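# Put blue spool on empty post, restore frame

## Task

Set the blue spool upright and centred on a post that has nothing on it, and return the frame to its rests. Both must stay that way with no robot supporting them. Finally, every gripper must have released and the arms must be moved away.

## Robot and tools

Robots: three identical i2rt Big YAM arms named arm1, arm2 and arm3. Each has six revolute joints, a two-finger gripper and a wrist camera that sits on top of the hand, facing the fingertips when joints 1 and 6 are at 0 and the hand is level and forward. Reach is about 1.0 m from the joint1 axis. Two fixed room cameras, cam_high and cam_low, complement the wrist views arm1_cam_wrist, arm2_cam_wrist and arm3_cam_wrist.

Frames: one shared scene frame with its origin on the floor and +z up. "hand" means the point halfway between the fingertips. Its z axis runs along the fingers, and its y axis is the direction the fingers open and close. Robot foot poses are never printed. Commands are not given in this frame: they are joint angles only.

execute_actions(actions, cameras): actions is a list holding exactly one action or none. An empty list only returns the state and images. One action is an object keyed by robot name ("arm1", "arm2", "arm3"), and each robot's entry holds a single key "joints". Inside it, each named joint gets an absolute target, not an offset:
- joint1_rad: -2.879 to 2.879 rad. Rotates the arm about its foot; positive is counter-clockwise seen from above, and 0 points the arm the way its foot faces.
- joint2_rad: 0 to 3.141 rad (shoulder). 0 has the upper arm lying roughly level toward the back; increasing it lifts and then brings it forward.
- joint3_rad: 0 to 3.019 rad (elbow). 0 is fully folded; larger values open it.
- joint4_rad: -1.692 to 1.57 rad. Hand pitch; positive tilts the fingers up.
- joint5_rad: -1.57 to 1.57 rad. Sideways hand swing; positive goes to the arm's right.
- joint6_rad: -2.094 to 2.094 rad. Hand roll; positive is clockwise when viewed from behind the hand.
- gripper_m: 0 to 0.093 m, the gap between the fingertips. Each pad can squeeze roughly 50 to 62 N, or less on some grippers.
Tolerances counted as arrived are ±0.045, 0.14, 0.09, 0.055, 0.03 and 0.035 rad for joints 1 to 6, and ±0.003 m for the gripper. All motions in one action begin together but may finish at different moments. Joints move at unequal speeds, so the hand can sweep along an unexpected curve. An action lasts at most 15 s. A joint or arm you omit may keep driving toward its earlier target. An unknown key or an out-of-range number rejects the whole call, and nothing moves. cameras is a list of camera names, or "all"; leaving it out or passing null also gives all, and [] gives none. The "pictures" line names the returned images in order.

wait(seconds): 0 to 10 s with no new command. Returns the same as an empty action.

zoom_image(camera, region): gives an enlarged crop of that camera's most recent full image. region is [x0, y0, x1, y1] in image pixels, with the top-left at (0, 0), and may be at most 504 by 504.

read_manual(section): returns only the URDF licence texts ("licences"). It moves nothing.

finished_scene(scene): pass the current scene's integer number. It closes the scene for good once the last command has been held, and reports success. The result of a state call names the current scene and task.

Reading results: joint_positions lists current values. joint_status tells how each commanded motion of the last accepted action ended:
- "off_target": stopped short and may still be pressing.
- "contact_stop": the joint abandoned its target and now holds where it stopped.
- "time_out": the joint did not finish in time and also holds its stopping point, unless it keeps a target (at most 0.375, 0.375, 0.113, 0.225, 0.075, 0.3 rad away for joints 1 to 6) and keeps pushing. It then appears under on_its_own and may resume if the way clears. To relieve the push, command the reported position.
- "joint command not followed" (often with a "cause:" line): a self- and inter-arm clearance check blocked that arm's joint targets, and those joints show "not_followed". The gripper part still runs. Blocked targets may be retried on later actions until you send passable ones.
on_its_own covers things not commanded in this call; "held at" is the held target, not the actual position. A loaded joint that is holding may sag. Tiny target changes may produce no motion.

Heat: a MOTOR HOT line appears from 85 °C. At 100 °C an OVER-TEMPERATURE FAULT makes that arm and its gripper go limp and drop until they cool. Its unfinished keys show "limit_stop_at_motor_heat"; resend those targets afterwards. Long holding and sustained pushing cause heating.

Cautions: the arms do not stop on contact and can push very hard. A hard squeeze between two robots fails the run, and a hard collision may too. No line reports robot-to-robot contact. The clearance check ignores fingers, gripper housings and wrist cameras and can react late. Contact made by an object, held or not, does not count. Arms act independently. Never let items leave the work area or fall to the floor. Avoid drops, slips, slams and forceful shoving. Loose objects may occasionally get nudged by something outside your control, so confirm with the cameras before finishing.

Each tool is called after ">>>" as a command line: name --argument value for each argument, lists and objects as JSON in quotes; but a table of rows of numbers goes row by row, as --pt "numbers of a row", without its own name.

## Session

>>> execute_actions --actions '[]'

Scene clock: 0.00 s.
Motor temperatures (°C, as the motors report them): arm1=[25 36 37 27 27 27] | arm2=[25 30 33 25 26 27] | arm3=[26 32 35 27 27 25]
arm1.joint_positions: joint1_rad=-0.316 joint2_rad=+0.534 joint3_rad=+1.389 joint4_rad=-1.189 joint5_rad=+0.238 joint6_rad=-0.381 gripper_m=+0.095
arm1.joint_status: not commanded
arm1.hand: x=+1.2589 y=+0.1131 z=+1.4272 quat_wxyz=(-0.298, +0.814, -0.058, -0.495) (m; scene frame)
arm2.joint_positions: joint1_rad=+0.403 joint2_rad=+0.557 joint3_rad=+1.386 joint4_rad=-1.459 joint5_rad=+0.225 joint6_rad=-0.034 gripper_m=+0.094
arm2.joint_status: not commanded
arm2.hand: x=-0.5896 y=+1.1198 z=+1.3368 quat_wxyz=(-0.395, -0.298, -0.835, +0.242) (m; scene frame)
arm3.joint_positions: joint1_rad=+0.128 joint2_rad=+0.558 joint3_rad=+1.373 joint4_rad=-1.268 joint5_rad=+0.089 joint6_rad=-0.315 gripper_m=+0.094
arm3.joint_status: not commanded
arm3.hand: x=-0.6357 y=-1.0501 z=+1.3686 quat_wxyz=(-0.490, +0.575, -0.625, -0.197) (m; scene frame)
pictures: arm1_cam_wrist, arm2_cam_wrist, arm3_cam_wrist, cam_high, cam_low
Images, in order (width x height): arm1_cam_wrist 504x504, arm2_cam_wrist 504x504, arm3_cam_wrist 504x504, cam_high 672x504, cam_low 672x504.

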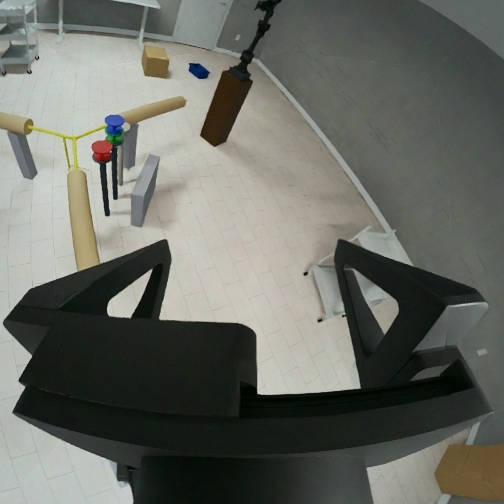

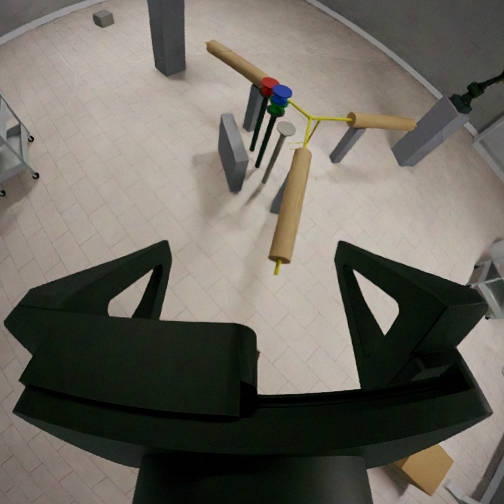

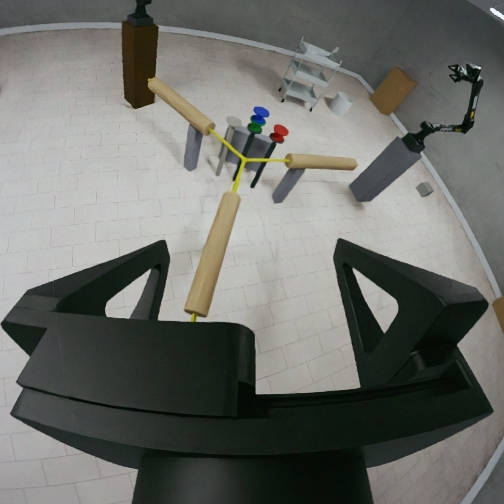

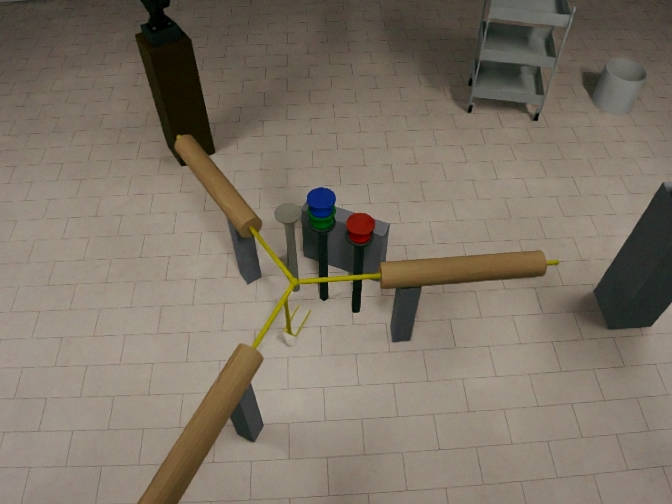

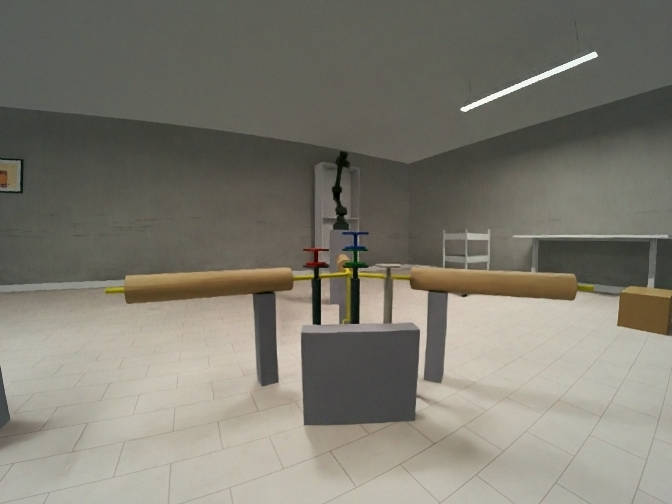

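>>> zoom_image --camera "cam_high" --region '[200, 150, 450, 400]'

>>> zoom_image --camera "cam_low" --region '[240, 210, 460, 400]'

>>> zoom_image --camera "cam_high" --region '[255, 280, 335, 360]'

Region (200, 150, 450, 400) of cam_high's 672x504 image, scaled by 2.016, with more detail than that image has.

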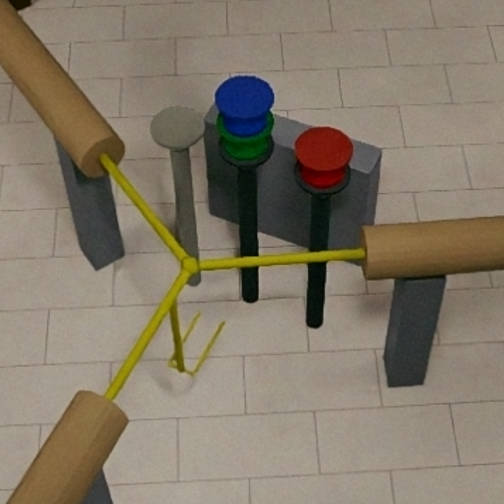

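Region (240, 210, 460, 400) of cam_low's 672x504 image, scaled by 2.291, with more detail than that image has; it fills the top 435 rows of this view, and the rest is white.

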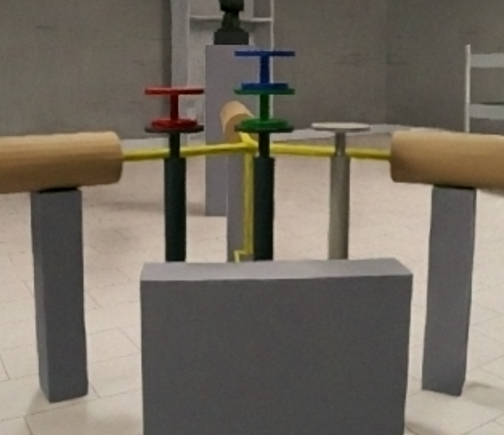

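Region (255, 280, 335, 360) of cam_high's 672x504 image, scaled by 6.300, with more detail than that image has.

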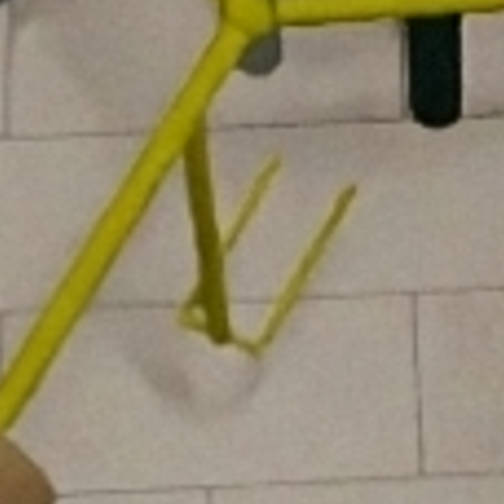

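>>> execute_actions --actions '[{"arm1": {"joints": {"joint1_rad": 0.124, "joint2_rad": 2.455, "joint3_rad": 1.41, "joint4_rad": -0.49, "joint5_rad": 0, "joint6_rad": 0.02, "gripper_m": 0.09}}, "arm2": {"joints": {"joint1_rad": -0.319, "joint2_rad": 2.335, "joint3_rad": 1.165, "joint4_rad": -0.393, "joint5_rad": 0, "joint6_rad": -0.30, "gripper_m": 0.09}}, "arm3": {"joints": {"joint1_rad": 0.015, "joint2_rad": 2.235, "joint3_rad": 0.754, "joint4_rad": -0.076, "joint5_rad": 0, "joint6_rad": 0.04, "gripper_m": 0.09}}}]'

Scene clock: 34.23 s.
Motor temperatures (°C, as the motors report them): arm1=[25 35 43 27 27 27] | arm2=[25 29 38 25 26 27] | arm3=[26 31 39 27 27 25]
arm1.joint_positions: joint1_rad=+0.125 joint2_rad=+2.463 joint3_rad=+1.390 joint4_rad=-0.503 joint5_rad=+0.002 joint6_rad=+0.012 gripper_m=+0.090
arm1.joint_status: all done
arm1.hand: x=+0.9161 y=-0.0438 z=+0.5646 quat_wxyz=(+0.000, +0.999, +0.035, +0.011) (m; scene frame)
arm2.joint_positions: joint1_rad=-0.327 joint2_rad=+2.342 joint3_rad=+1.156 joint4_rad=-0.403 joint5_rad=+0.002 joint6_rad=-0.291 gripper_m=+0.090
arm2.joint_status: all done
arm2.hand: x=-0.6189 y=+0.7927 z=+0.5672 quat_wxyz=(+0.007, -0.501, -0.865, -0.001) (m; scene frame)
arm3.joint_positions: joint1_rad=+0.022 joint2_rad=+2.235 joint3_rad=+0.754 joint4_rad=-0.086 joint5_rad=+0.003 joint6_rad=+0.029 gripper_m=+0.090
arm3.joint_status: all done
arm3.hand: x=-0.5740 y=-0.9490 z=+0.5686 quat_wxyz=(+0.000, +0.518, -0.855, +0.004) (m; scene frame)
pictures: arm1_cam_wrist, arm2_cam_wrist, arm3_cam_wrist, cam_high, cam_low
Images, in order (width x height): arm1_cam_wrist 504x504, arm2_cam_wrist 504x504, arm3_cam_wrist 504x504, cam_high 672x504, cam_low 672x504.

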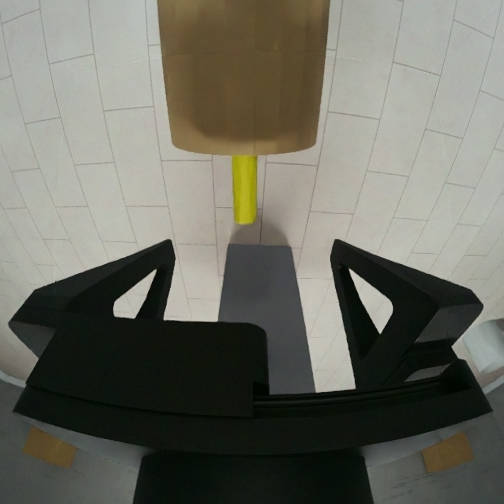

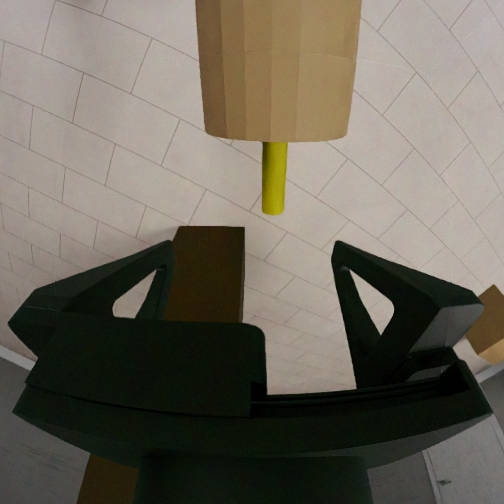

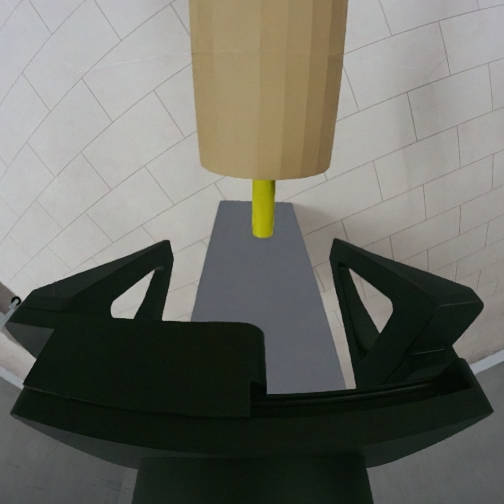

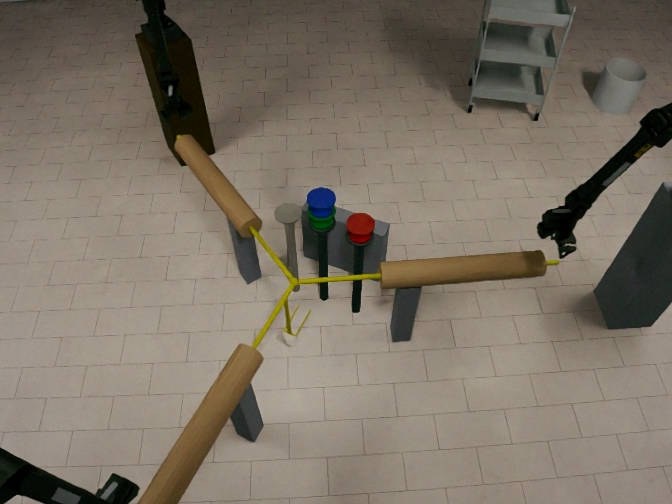

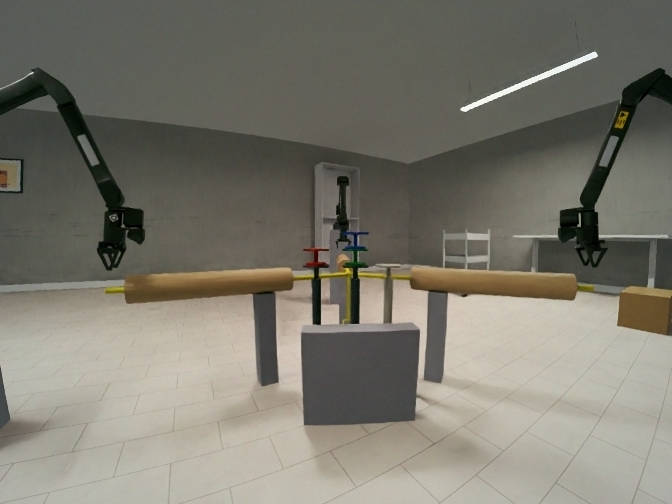

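>>> zoom_image --camera "cam_low" --region '[60, 200, 200, 320]'

>>> zoom_image --camera "cam_low" --region '[510, 200, 650, 320]'

Region (60, 200, 200, 320) of cam_low's 672x504 image, scaled by 3.600, with more detail than that image has; it fills the top 432 rows of this view, and the rest is white.

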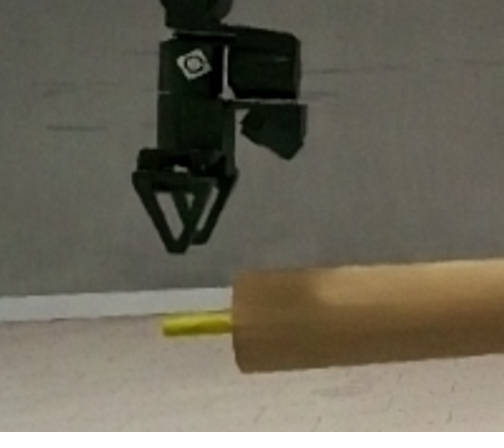

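Region (510, 200, 650, 320) of cam_low's 672x504 image, scaled by 3.600, with more detail than that image has; it fills the top 432 rows of this view, and the rest is white.

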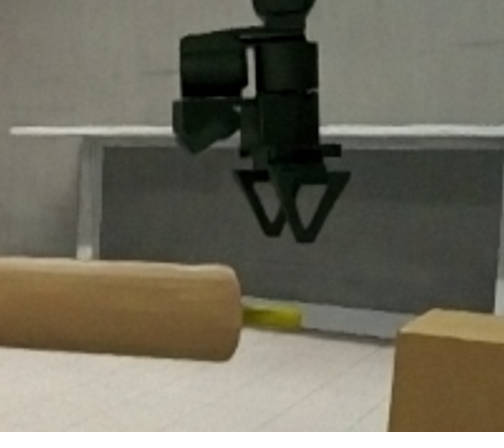

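>>> execute_actions --actions '[{"arm1": {"joints": {"joint1_rad": 0.138, "joint2_rad": 2.703, "joint3_rad": 1.47, "joint4_rad": -0.45, "joint6_rad": 0.028}}, "arm2": {"joints": {"joint1_rad": -0.355, "joint2_rad": 2.613, "joint3_rad": 1.25, "joint4_rad": -0.355, "joint6_rad": -0.352}}, "arm3": {"joints": {"joint1_rad": -0.013, "joint2_rad": 2.553, "joint3_rad": 0.82, "joint4_rad": 0.01, "joint6_rad": -0.008}}}]' --cameras '[]'

>>> execute_actions --actions '[{"arm1": {"joints": {"joint3_rad": 1.555, "joint4_rad": -0.393}}, "arm2": {"joints": {"joint3_rad": 1.352, "joint4_rad": -0.298}}, "arm3": {"joints": {"joint3_rad": 0.888, "joint4_rad": 0.114}}}]'

Scene clock: 79.87 s.
Motor temperatures (°C, as the motors report them): arm1=[25 41 40 27 27 27] | arm2=[25 32 34 25 26 27] | arm3=[26 33 34 27 27 25]
arm1.joint_positions: joint1_rad=+0.132 joint2_rad=+2.694 joint3_rad=+1.471 joint4_rad=-0.446 joint5_rad=+0.001 joint6_rad=+0.021 gripper_m=+0.090
arm1.joint_status: all done
arm1.hand: x=+0.9597 y=-0.0446 z=+0.4607 quat_wxyz=(-0.002, +0.998, +0.034, +0.058) (m; scene frame)
arm2.joint_positions: joint1_rad=-0.352 joint2_rad=+2.611 joint3_rad=+1.244 joint4_rad=-0.349 joint5_rad=-0.004 joint6_rad=-0.343 gripper_m=+0.090
arm2.joint_status: all done
arm2.hand: x=-0.6399 y=+0.8368 z=+0.4581 quat_wxyz=(+0.046, -0.489, -0.870, -0.051) (m; scene frame)
arm3.joint_positions: joint1_rad=-0.006 joint2_rad=+2.556 joint3_rad=+0.819 joint4_rad=+0.011 joint5_rad=+0.002 joint6_rad=+0.003 gripper_m=+0.090
arm3.joint_status: all done
arm3.hand: x=-0.5982 y=-1.0164 z=+0.4723 quat_wxyz=(+0.068, +0.516, -0.853, +0.045) (m; scene frame)
pictures: none
No camera images: the call's "cameras" was empty. Leave "cameras" out to get every camera's image.

Scene clock: 80.77 s.
Motor temperatures (°C, as the motors report them): arm1=[25 41 39 27 27 27] | arm2=[25 32 34 25 26 27] | arm3=[26 33 34 27 27 25]
arm1.joint_positions: joint1_rad=+0.132 joint2_rad=+2.697 joint3_rad=+1.544 joint4_rad=-0.403 joint5_rad=+0.001 joint6_rad=+0.021 gripper_m=+0.090
arm1.joint_status: all done
arm1.hand: x=+0.9068 y=-0.0493 z=+0.4677 quat_wxyz=(+0.002, +0.999, +0.034, +0.001) (m; scene frame)
arm2.joint_positions: joint1_rad=-0.352 joint2_rad=+2.610 joint3_rad=+1.352 joint4_rad=-0.301 joint5_rad=-0.004 joint6_rad=-0.343 gripper_m=+0.090
arm2.joint_status: all done
arm2.hand: x=-0.6239 y=+0.7601 z=+0.4671 quat_wxyz=(-0.006, -0.489, -0.872, +0.008) (m; scene frame)
arm3.joint_positions: joint1_rad=-0.006 joint2_rad=+2.550 joint3_rad=+0.892 joint4_rad=+0.107 joint5_rad=+0.002 joint6_rad=+0.002 gripper_m=+0.090
arm3.joint_status: all done
arm3.hand: x=-0.5651 y=-0.9529 z=+0.4671 quat_wxyz=(-0.006, +0.518, -0.855, +0.000) (m; scene frame)
pictures: arm1_cam_wrist, arm2_cam_wrist, arm3_cam_wrist, cam_high, cam_low
Images, in order (width x height): arm1_cam_wrist 504x504, arm2_cam_wrist 504x504, arm3_cam_wrist 504x504, cam_high 672x504, cam_low 672x504.

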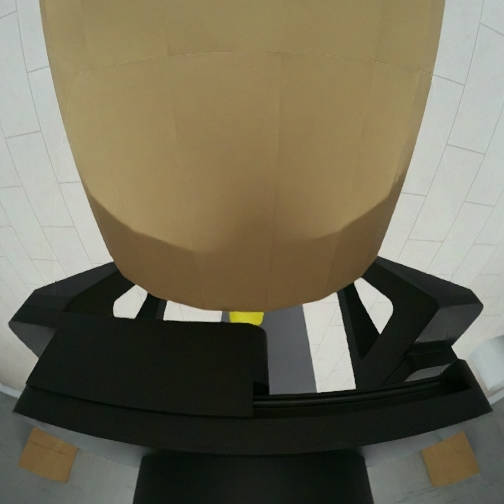

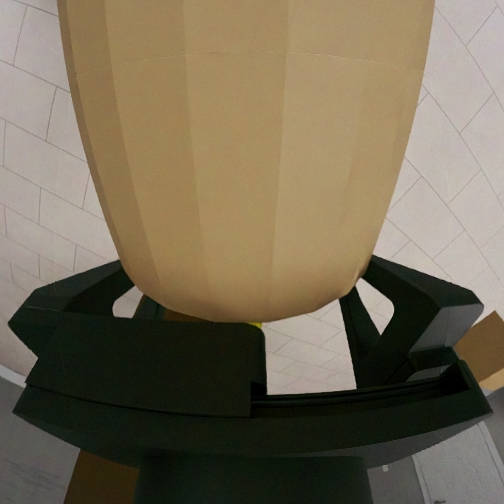

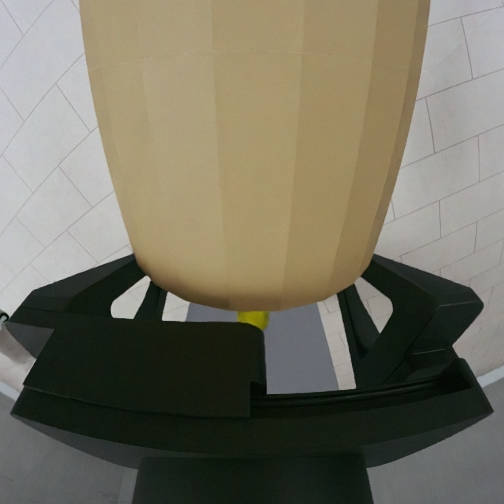

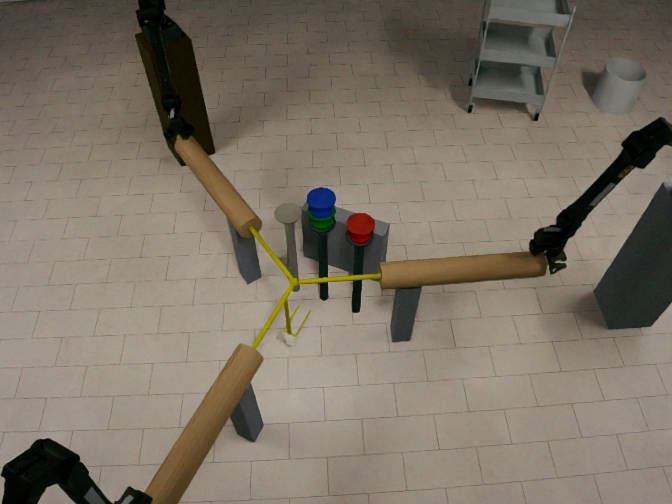

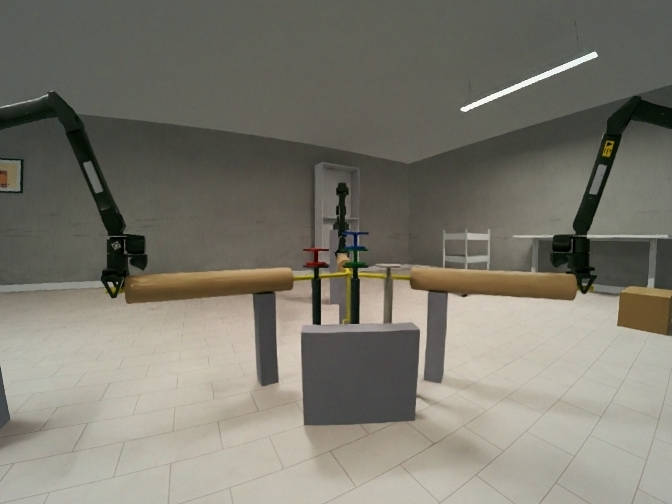

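>>> execute_actions --actions '[{"arm2": {"joints": {"joint3_rad": 1.328}}, "arm3": {"joints": {"joint2_rad": 2.588, "joint4_rad": 0.14}}}]' --cameras '["arm2_cam_wrist", "arm3_cam_wrist"]'

Scene clock: 86.53 s.
Motor temperatures (°C, as the motors report them): arm1=[25 41 39 27 27 27] | arm2=[25 32 34 25 26 27] | arm3=[26 33 34 27 27 25]
arm1.joint_positions: joint1_rad=+0.132 joint2_rad=+2.697 joint3_rad=+1.544 joint4_rad=-0.403 joint5_rad=+0.001 joint6_rad=+0.021 gripper_m=+0.090
arm1.joint_status: not commanded
arm1.hand: x=+0.9068 y=-0.0493 z=+0.4677 quat_wxyz=(+0.002, +0.999, +0.034, +0.001) (m; scene frame)
arm2.joint_positions: joint1_rad=-0.352 joint2_rad=+2.610 joint3_rad=+1.326 joint4_rad=-0.301 joint5_rad=-0.004 joint6_rad=-0.343 gripper_m=+0.090
arm2.joint_status: all done
arm2.hand: x=-0.6272 y=+0.7758 z=+0.4641 quat_wxyz=(+0.003, -0.489, -0.872, -0.002) (m; scene frame)
arm3.joint_positions: joint1_rad=-0.006 joint2_rad=+2.575 joint3_rad=+0.892 joint4_rad=+0.130 joint5_rad=+0.002 joint6_rad=+0.002 gripper_m=+0.090
arm3.joint_status: all done
arm3.hand: x=-0.5681 y=-0.9587 z=+0.4591 quat_wxyz=(-0.005, +0.518, -0.855, +0.000) (m; scene frame)
pictures: arm2_cam_wrist, arm3_cam_wrist
Images, in order (width x height): arm2_cam_wrist 504x504, arm3_cam_wrist 504x504.

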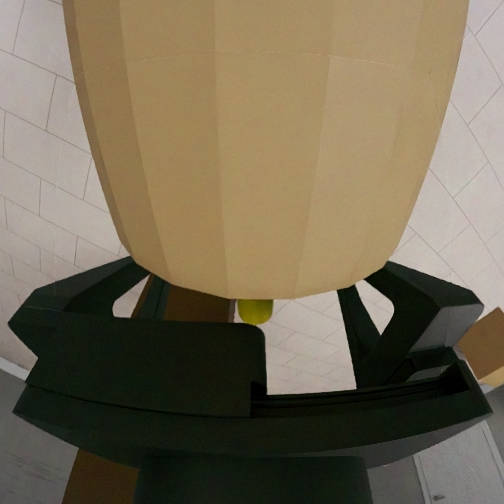

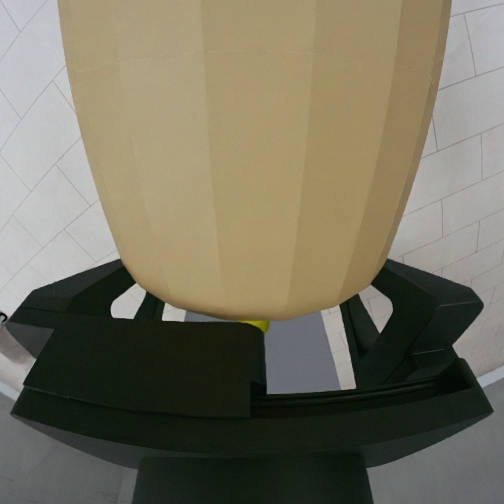

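>>> execute_actions --actions '[{"arm1": {"joints": {"gripper_m": 0.0, "joint2_rad": 2.697, "joint3_rad": 1.55}}, "arm2": {"joints": {"gripper_m": 0.0}}, "arm3": {"joints": {"gripper_m": 0.0, "joint3_rad": 0.872, "joint2_rad": 2.575}}}]' --cameras '[]'

>>> execute_actions --actions '[{"arm1": {"joints": {"joint2_rad": 2.53, "joint3_rad": 1.452, "joint4_rad": -0.46}}, "arm2": {"joints": {"joint2_rad": 2.44, "joint3_rad": 1.242, "joint4_rad": -0.364}}, "arm3": {"joints": {"joint2_rad": 2.378, "joint3_rad": 0.78, "joint4_rad": 0.044}}}]' --cameras '["cam_low"]'

Scene clock: 131.87 s.
Motor temperatures (°C, as the motors report them): arm1=[25 42 38 27 27 27] | arm2=[25 33 33 25 26 27] | arm3=[26 33 33 27 27 25]
arm1.joint_positions: joint1_rad=+0.135 joint2_rad=+2.697 joint3_rad=+1.544 joint4_rad=-0.402 joint5_rad=-0.005 joint6_rad=+0.026 gripper_m=+0.019
arm1.joint_status: gripper_m off_target (ended at +0.019, target +0.000); the others done
arm1.hand: x=+0.9068 y=-0.0517 z=+0.4678 quat_wxyz=(+0.004, +0.999, +0.033, +0.001) (m; scene frame)
arm2.joint_positions: joint1_rad=-0.353 joint2_rad=+2.610 joint3_rad=+1.326 joint4_rad=-0.301 joint5_rad=+0.002 joint6_rad=-0.342 gripper_m=+0.019
arm2.joint_status: gripper_m off_target (ended at +0.019, target +0.000)
arm2.hand: x=-0.6287 y=+0.7754 z=+0.4641 quat_wxyz=(+0.005, -0.490, -0.871, +0.000) (m; scene frame)
arm3.joint_positions: joint1_rad=-0.006 joint2_rad=+2.575 joint3_rad=+0.882 joint4_rad=+0.132 joint5_rad=+0.004 joint6_rad=+0.002 gripper_m=+0.019
arm3.joint_status: gripper_m off_target (ended at +0.019, target +0.000); the others done
arm3.hand: x=-0.5702 y=-0.9637 z=+0.4595 quat_wxyz=(-0.003, +0.518, -0.855, +0.003) (m; scene frame)
pictures: none
No camera images: the call's "cameras" was empty. Leave "cameras" out to get every camera's image.

Scene clock: 132.77 s.
Motor temperatures (°C, as the motors report them): arm1=[25 42 38 27 27 27] | arm2=[25 33 33 25 26 27] | arm3=[26 33 33 27 27 25]
arm1.joint_positions: joint1_rad=+0.134 joint2_rad=+2.556 joint3_rad=+1.452 joint4_rad=-0.450 joint5_rad=-0.003 joint6_rad=+0.026 gripper_m=+0.019
arm1.joint_status: all done
arm1.hand: x=+0.9065 y=-0.0505 z=+0.5268 quat_wxyz=(+0.003, +0.999, +0.032, +0.000) (m; scene frame)
arm2.joint_positions: joint1_rad=-0.355 joint2_rad=+2.456 joint3_rad=+1.237 joint4_rad=-0.360 joint5_rad=+0.003 joint6_rad=-0.340 gripper_m=+0.019
arm2.joint_status: all done
arm2.hand: x=-0.6295 y=+0.7756 z=+0.5255 quat_wxyz=(+0.004, -0.492, -0.871, +0.003) (m; scene frame)
arm3.joint_positions: joint1_rad=-0.006 joint2_rad=+2.388 joint3_rad=+0.781 joint4_rad=+0.048 joint5_rad=+0.003 joint6_rad=+0.002 gripper_m=+0.019
arm3.joint_status: all done
arm3.hand: x=-0.5704 y=-0.9631 z=+0.5206 quat_wxyz=(-0.003, +0.518, -0.855, +0.002) (m; scene frame)
pictures: cam_low
Images, in order (width x height): cam_low 672x504.

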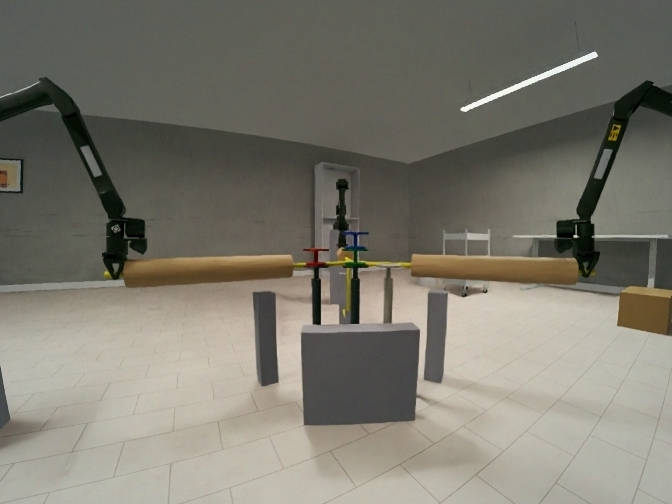

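>>> execute_actions --actions '[{"arm1": {"joints": {"joint2_rad": 2.306, "joint3_rad": 1.353, "joint4_rad": -0.586}}, "arm2": {"joints": {"joint2_rad": 2.203, "joint3_rad": 1.16, "joint4_rad": -0.52}}, "arm3": {"joints": {"joint2_rad": 2.05, "joint3_rad": 0.672, "joint4_rad": -0.178}}}]' --cameras '[]'

>>> execute_actions --actions '[{"arm1": {"joints": {"joint2_rad": 2.105, "joint3_rad": 1.325, "joint4_rad": -0.758}}, "arm2": {"joints": {"joint2_rad": 1.986, "joint3_rad": 1.15, "joint4_rad": -0.726}}, "arm3": {"joints": {"joint2_rad": 1.718, "joint3_rad": 0.652, "joint4_rad": -0.49}}}]' --cameras '[]'

>>> execute_actions --actions '[{"arm1": {"joints": {"joint1_rad": 0.056, "joint2_rad": 1.885, "joint3_rad": 1.266, "joint4_rad": -0.92, "joint6_rad": -0.054}}, "arm2": {"joints": {"joint1_rad": -0.29, "joint2_rad": 1.736, "joint3_rad": 1.086, "joint4_rad": -0.913, "joint6_rad": -0.28}}, "arm3": {"joints": {"joint1_rad": -0.009, "joint2_rad": 1.56, "joint3_rad": 0.86, "joint4_rad": -0.84, "joint6_rad": 0.0}}}]' --cameras '[]'

>>> execute_actions --actions '[{"arm1": {"joints": {"joint1_rad": -0.027, "joint2_rad": 1.70, "joint3_rad": 1.30, "joint4_rad": -1.12, "joint6_rad": -0.136}}, "arm2": {"joints": {"joint1_rad": -0.217, "joint2_rad": 1.522, "joint3_rad": 1.118, "joint4_rad": -1.142, "joint6_rad": -0.203}}, "arm3": {"joints": {"joint1_rad": -0.011, "joint2_rad": 1.512, "joint3_rad": 1.108, "joint4_rad": -1.125, "joint6_rad": -0.003}}}]' --cameras '["cam_high", "cam_low"]'

>>> zoom_image --camera "cam_low" --region '[290, 170, 430, 290]'

>>> zoom_image --camera "cam_high" --region '[230, 130, 400, 300]'

Scene clock: 142.27 s.
Motor temperatures (°C, as the motors report them): arm1=[25 43 38 27 27 27] | arm2=[25 33 33 25 26 27] | arm3=[26 33 33 27 27 25]
arm1.joint_positions: joint1_rad=+0.136 joint2_rad=+2.324 joint3_rad=+1.350 joint4_rad=-0.580 joint5_rad=-0.003 joint6_rad=+0.028 gripper_m=+0.019
arm1.joint_status: all done
arm1.hand: x=+0.9066 y=-0.0512 z=+0.6290 quat_wxyz=(+0.003, +0.999, +0.032, +0.000) (m; scene frame)
arm2.joint_positions: joint1_rad=-0.358 joint2_rad=+2.215 joint3_rad=+1.154 joint4_rad=-0.518 joint5_rad=+0.002 joint6_rad=-0.343 gripper_m=+0.019
arm2.joint_status: all done
arm2.hand: x=-0.6301 y=+0.7758 z=+0.6257 quat_wxyz=(+0.003, -0.492, -0.871, +0.002) (m; scene frame)
arm3.joint_positions: joint1_rad=-0.006 joint2_rad=+2.063 joint3_rad=+0.673 joint4_rad=-0.169 joint5_rad=+0.002 joint6_rad=+0.002 gripper_m=+0.019
arm3.joint_status: all done
arm3.hand: x=-0.5710 y=-0.9630 z=+0.6188 quat_wxyz=(-0.003, +0.518, -0.855, +0.001) (m; scene frame)
pictures: none
No camera images: the call's "cameras" was empty. Leave "cameras" out to get every camera's image.

Scene clock: 143.30 s.
Motor temperatures (°C, as the motors report them): arm1=[25 43 38 27 27 27] | arm2=[25 33 33 25 26 27] | arm3=[26 33 33 27 27 25]
arm1.joint_positions: joint1_rad=+0.136 joint2_rad=+2.119 joint3_rad=+1.318 joint4_rad=-0.755 joint5_rad=-0.003 joint6_rad=+0.032 gripper_m=+0.019
arm1.joint_status: all done
arm1.hand: x=+0.9077 y=-0.0508 z=+0.7288 quat_wxyz=(+0.003, +1.000, +0.030, +0.001) (m; scene frame)
arm2.joint_positions: joint1_rad=-0.358 joint2_rad=+1.995 joint3_rad=+1.138 joint4_rad=-0.726 joint5_rad=+0.003 joint6_rad=-0.343 gripper_m=+0.019
arm2.joint_status: all done
arm2.hand: x=-0.6300 y=+0.7775 z=+0.7257 quat_wxyz=(+0.005, -0.492, -0.871, +0.002) (m; scene frame)
arm3.joint_positions: joint1_rad=-0.006 joint2_rad=+1.726 joint3_rad=+0.649 joint4_rad=-0.479 joint5_rad=-0.001 joint6_rad=+0.002 gripper_m=+0.019
arm3.joint_status: all done
arm3.hand: x=-0.5714 y=-0.9619 z=+0.7202 quat_wxyz=(-0.004, +0.518, -0.855, -0.001) (m; scene frame)
pictures: none
No camera images: the call's "cameras" was empty. Leave "cameras" out to get every camera's image.

Scene clock: 144.43 s.
Motor temperatures (°C, as the motors report them): arm1=[25 43 38 27 27 27] | arm2=[25 33 34 25 26 27] | arm3=[26 33 34 27 27 25]
arm1.joint_positions: joint1_rad=+0.055 joint2_rad=+1.897 joint3_rad=+1.265 joint4_rad=-0.915 joint5_rad=-0.003 joint6_rad=-0.055 gripper_m=+0.019
arm1.joint_status: all done
arm1.hand: x=+0.9287 y=-0.0059 z=+0.8266 quat_wxyz=(+0.003, +0.999, +0.033, -0.003) (m; scene frame)
arm2.joint_positions: joint1_rad=-0.298 joint2_rad=+1.747 joint3_rad=+1.072 joint4_rad=-0.908 joint5_rad=+0.003 joint6_rad=-0.284 gripper_m=+0.019
arm2.joint_status: all done
arm2.hand: x=-0.6105 y=+0.8203 z=+0.8188 quat_wxyz=(+0.005, -0.492, -0.871, +0.002) (m; scene frame)
arm3.joint_positions: joint1_rad=-0.006 joint2_rad=+1.568 joint3_rad=+0.830 joint4_rad=-0.806 joint5_rad=-0.003 joint6_rad=+0.002 gripper_m=+0.019
arm3.joint_status: all done
arm3.hand: x=-0.5505 y=-0.9205 z=+0.8147 quat_wxyz=(-0.008, +0.518, -0.855, -0.004) (m; scene frame)
pictures: none
No camera images: the call's "cameras" was empty. Leave "cameras" out to get every camera's image.

Scene clock: 145.57 s.
Motor temperatures (°C, as the motors report them): arm1=[25 43 39 27 27 27] | arm2=[25 33 34 25 26 27] | arm3=[26 33 34 27 27 25]
arm1.joint_positions: joint1_rad=-0.027 joint2_rad=+1.713 joint3_rad=+1.265 joint4_rad=-1.095 joint5_rad=-0.004 joint6_rad=-0.132 gripper_m=+0.019
arm1.joint_status: all done
arm1.hand: x=+0.9559 y=+0.0345 z=+0.9160 quat_wxyz=(+0.002, +0.999, +0.031, -0.006) (m; scene frame)
arm2.joint_positions: joint1_rad=-0.213 joint2_rad=+1.536 joint3_rad=+1.081 joint4_rad=-1.126 joint5_rad=-0.006 joint6_rad=-0.198 gripper_m=+0.019
arm2.joint_status: all done
arm2.hand: x=-0.5833 y=+0.8642 z=+0.9091 quat_wxyz=(+0.002, -0.492, -0.871, -0.001) (m; scene frame)
arm3.joint_positions: joint1_rad=-0.007 joint2_rad=+1.523 joint3_rad=+1.077 joint4_rad=-1.088 joint5_rad=+0.002 joint6_rad=+0.002 gripper_m=+0.019
arm3.joint_status: all done
arm3.hand: x=-0.5275 y=-0.8783 z=+0.9090 quat_wxyz=(-0.014, +0.517, -0.856, -0.005) (m; scene frame)
pictures: cam_high, cam_low
Images, in order (width x height): cam_high 672x504, cam_low 672x504.

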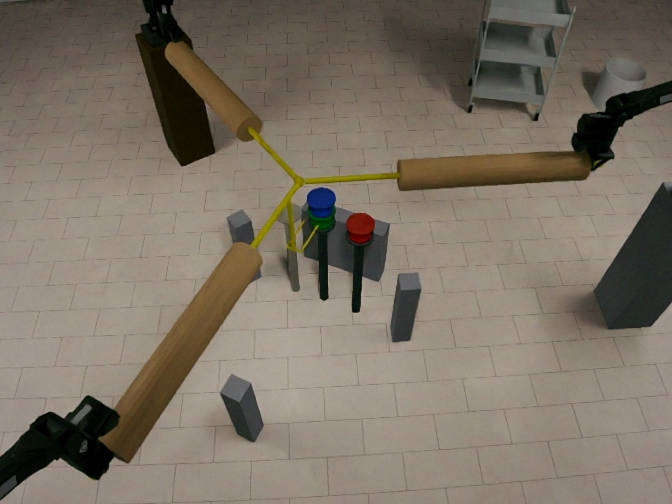

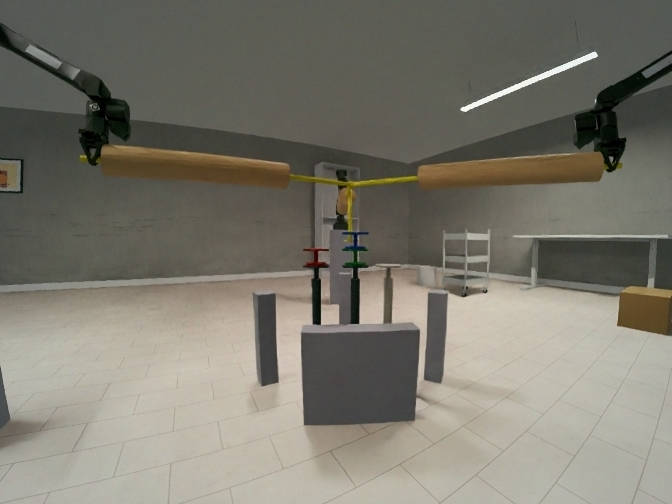

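Region (290, 170, 430, 290) of cam_low's 672x504 image, scaled by 3.600, with more detail than that image has; it fills the top 432 rows of this view, and the rest is white.

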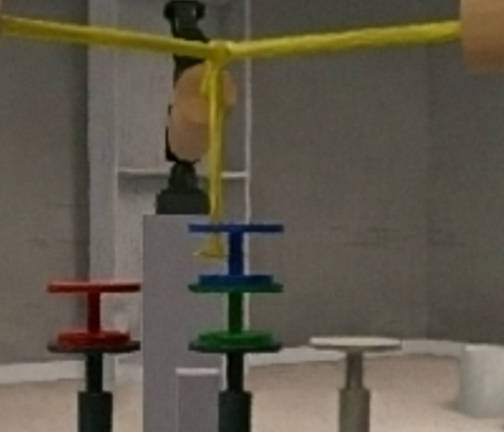

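Region (230, 130, 400, 300) of cam_high's 672x504 image, scaled by 2.965, with more detail than that image has.

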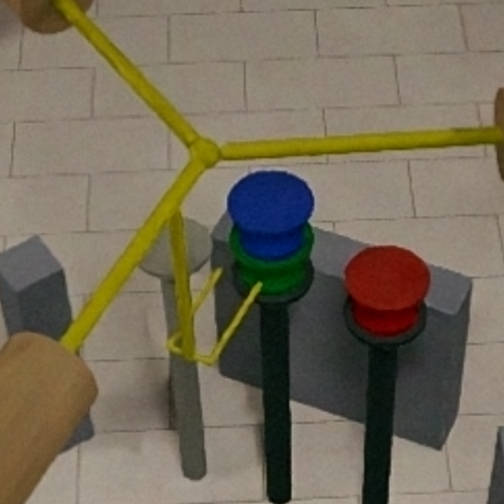

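>>> execute_actions --actions '[{"arm1": {"joints": {"joint1_rad": -0.185, "joint2_rad": 1.645, "joint3_rad": 1.211, "joint4_rad": -1.088, "joint6_rad": -0.29}}, "arm2": {"joints": {"joint1_rad": -0.057, "joint2_rad": 1.388, "joint3_rad": 0.953, "joint4_rad": -1.112, "joint6_rad": -0.042}}, "arm3": {"joints": {"joint1_rad": -0.001, "joint2_rad": 1.714, "joint3_rad": 1.378, "joint4_rad": -1.188, "joint6_rad": 0.008}}}]' --cameras '["cam_high", "cam_low"]'

>>> zoom_image --camera "cam_low" --region '[290, 170, 430, 290]'

>>> zoom_image --camera "cam_high" --region '[230, 130, 400, 300]'

Scene clock: 178.90 s.
Motor temperatures (°C, as the motors report them): arm1=[25 41 45 27 27 27] | arm2=[25 32 40 25 26 27] | arm3=[26 33 40 27 27 25]
arm1.joint_positions: joint1_rad=-0.191 joint2_rad=+1.683 joint3_rad=+1.209 joint4_rad=-1.084 joint5_rad=-0.003 joint6_rad=-0.300 gripper_m=+0.019
arm1.joint_status: all done
arm1.hand: x=+0.9871 y=+0.1106 z=+0.9104 quat_wxyz=(+0.001, +0.999, +0.032, +0.002) (m; scene frame)
arm2.joint_positions: joint1_rad=-0.059 joint2_rad=+1.409 joint3_rad=+0.933 joint4_rad=-1.105 joint5_rad=-0.002 joint6_rad=-0.045 gripper_m=+0.019
arm2.joint_status: all done
arm2.hand: x=-0.5504 y=+0.9360 z=+0.9050 quat_wxyz=(+0.003, -0.492, -0.871, +0.001) (m; scene frame)
arm3.joint_positions: joint1_rad=-0.004 joint2_rad=+1.733 joint3_rad=+1.329 joint4_rad=-1.153 joint5_rad=-0.004 joint6_rad=+0.004 gripper_m=+0.019
arm3.joint_status: all done
arm3.hand: x=-0.4932 y=-0.8065 z=+0.9040 quat_wxyz=(-0.002, +0.518, -0.855, -0.002) (m; scene frame)
pictures: cam_high, cam_low
Images, in order (width x height): cam_high 672x504, cam_low 672x504.

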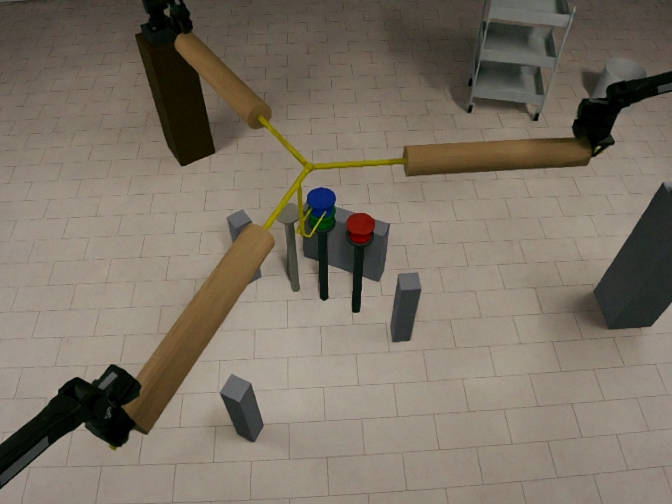

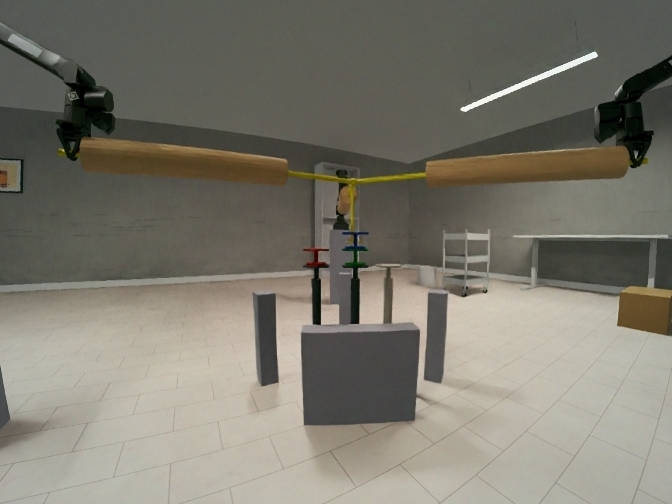

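Region (290, 170, 430, 290) of cam_low's 672x504 image, scaled by 3.600, with more detail than that image has; it fills the top 432 rows of this view, and the rest is white.

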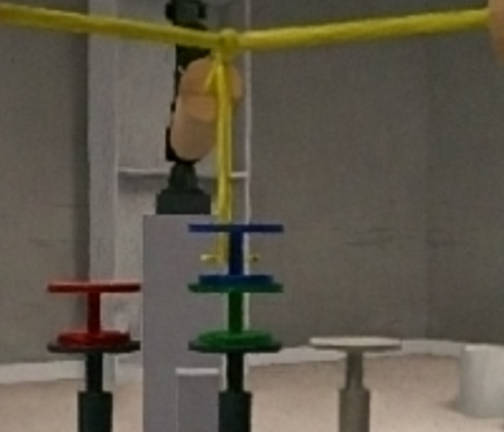

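Region (230, 130, 400, 300) of cam_high's 672x504 image, scaled by 2.965, with more detail than that image has.

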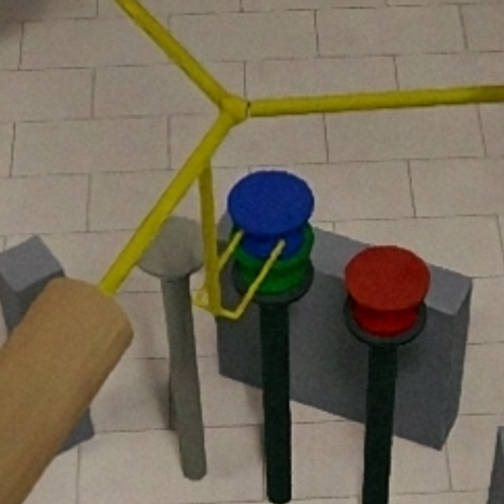

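>>> execute_actions --actions '[{"arm1": {"joints": {"joint1_rad": -0.35, "joint2_rad": 1.60, "joint3_rad": 1.165, "joint4_rad": -1.078, "joint6_rad": -0.455}}, "arm2": {"joints": {"joint1_rad": 0.145, "joint2_rad": 1.275, "joint3_rad": 0.863, "joint4_rad": -1.128, "joint6_rad": 0.16}}, "arm3": {"joints": {"joint1_rad": 0.0, "joint2_rad": 1.903, "joint3_rad": 1.67, "joint4_rad": -1.288, "joint6_rad": 0.009}}}]' --cameras '["cam_high", "cam_low"]'

>>> zoom_image --camera "cam_low" --region '[290, 170, 430, 290]'

>>> zoom_image --camera "cam_high" --region '[230, 110, 400, 280]'

Scene clock: 186.43 s.
Motor temperatures (°C, as the motors report them): arm1=[25 42 44 27 27 27] | arm2=[25 31 39 25 26 27] | arm3=[26 33 42 27 27 25]
arm1.joint_positions: joint1_rad=-0.354 joint2_rad=+1.643 joint3_rad=+1.165 joint4_rad=-1.069 joint5_rad=-0.001 joint6_rad=-0.460 gripper_m=+0.019
arm1.joint_status: all done
arm1.hand: x=+1.0231 y=+0.1794 z=+0.9136 quat_wxyz=(-0.003, +1.000, +0.031, -0.002) (m; scene frame)
arm2.joint_positions: joint1_rad=+0.145 joint2_rad=+1.294 joint3_rad=+0.847 joint4_rad=-1.119 joint5_rad=-0.007 joint6_rad=+0.160 gripper_m=+0.019
arm2.joint_status: all done
arm2.hand: x=-0.5113 y=+1.0055 z=+0.9124 quat_wxyz=(-0.004, -0.492, -0.871, +0.002) (m; scene frame)
arm3.joint_positions: joint1_rad=-0.003 joint2_rad=+1.920 joint3_rad=+1.615 joint4_rad=-1.256 joint5_rad=-0.003 joint6_rad=+0.006 gripper_m=+0.019
arm3.joint_status: all done
arm3.hand: x=-0.4580 y=-0.7379 z=+0.9086 quat_wxyz=(-0.001, +0.518, -0.856, +0.000) (m; scene frame)
pictures: cam_high, cam_low
Images, in order (width x height): cam_high 672x504, cam_low 672x504.

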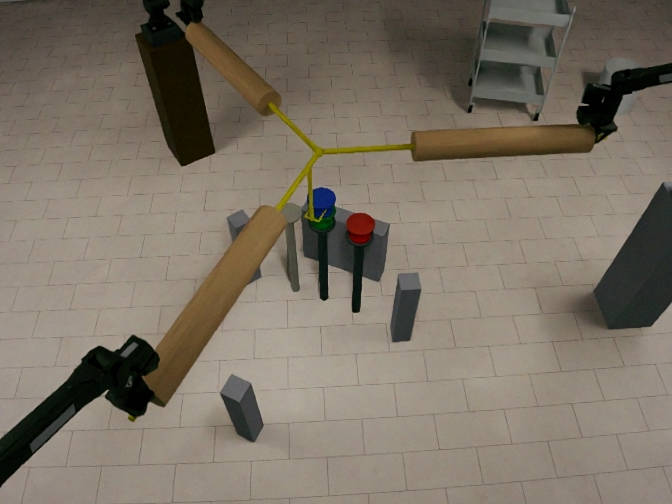

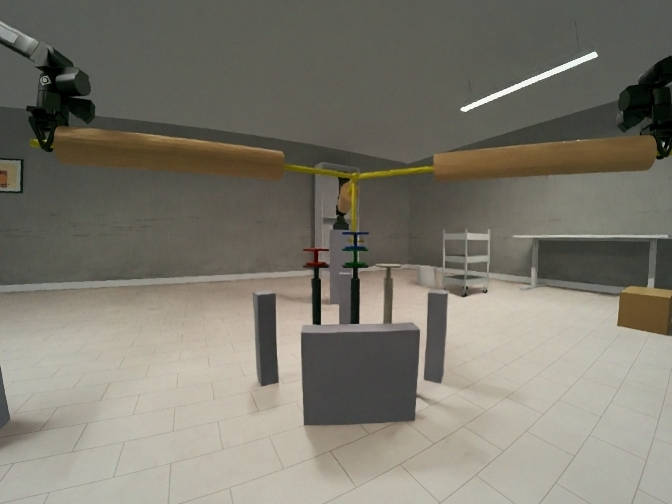

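Region (290, 170, 430, 290) of cam_low's 672x504 image, scaled by 3.600, with more detail than that image has; it fills the top 432 rows of this view, and the rest is white.

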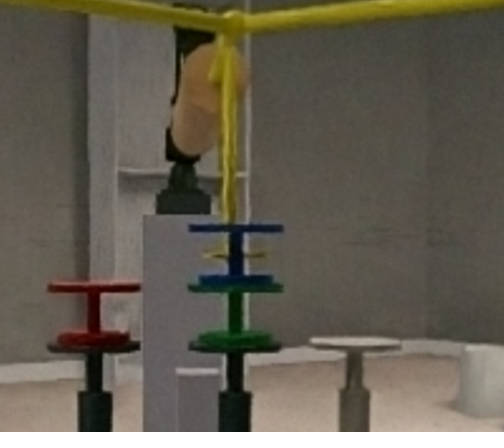

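Region (230, 110, 400, 280) of cam_high's 672x504 image, scaled by 2.965, with more detail than that image has.

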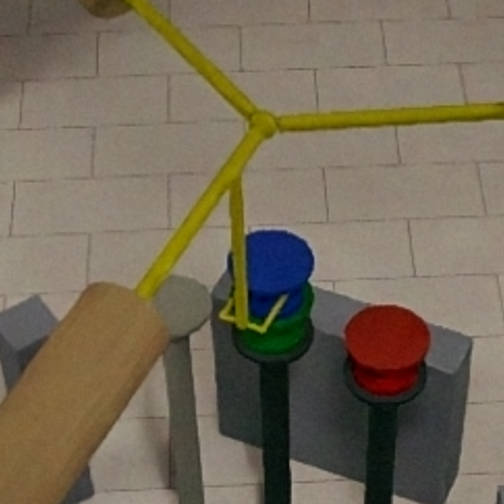

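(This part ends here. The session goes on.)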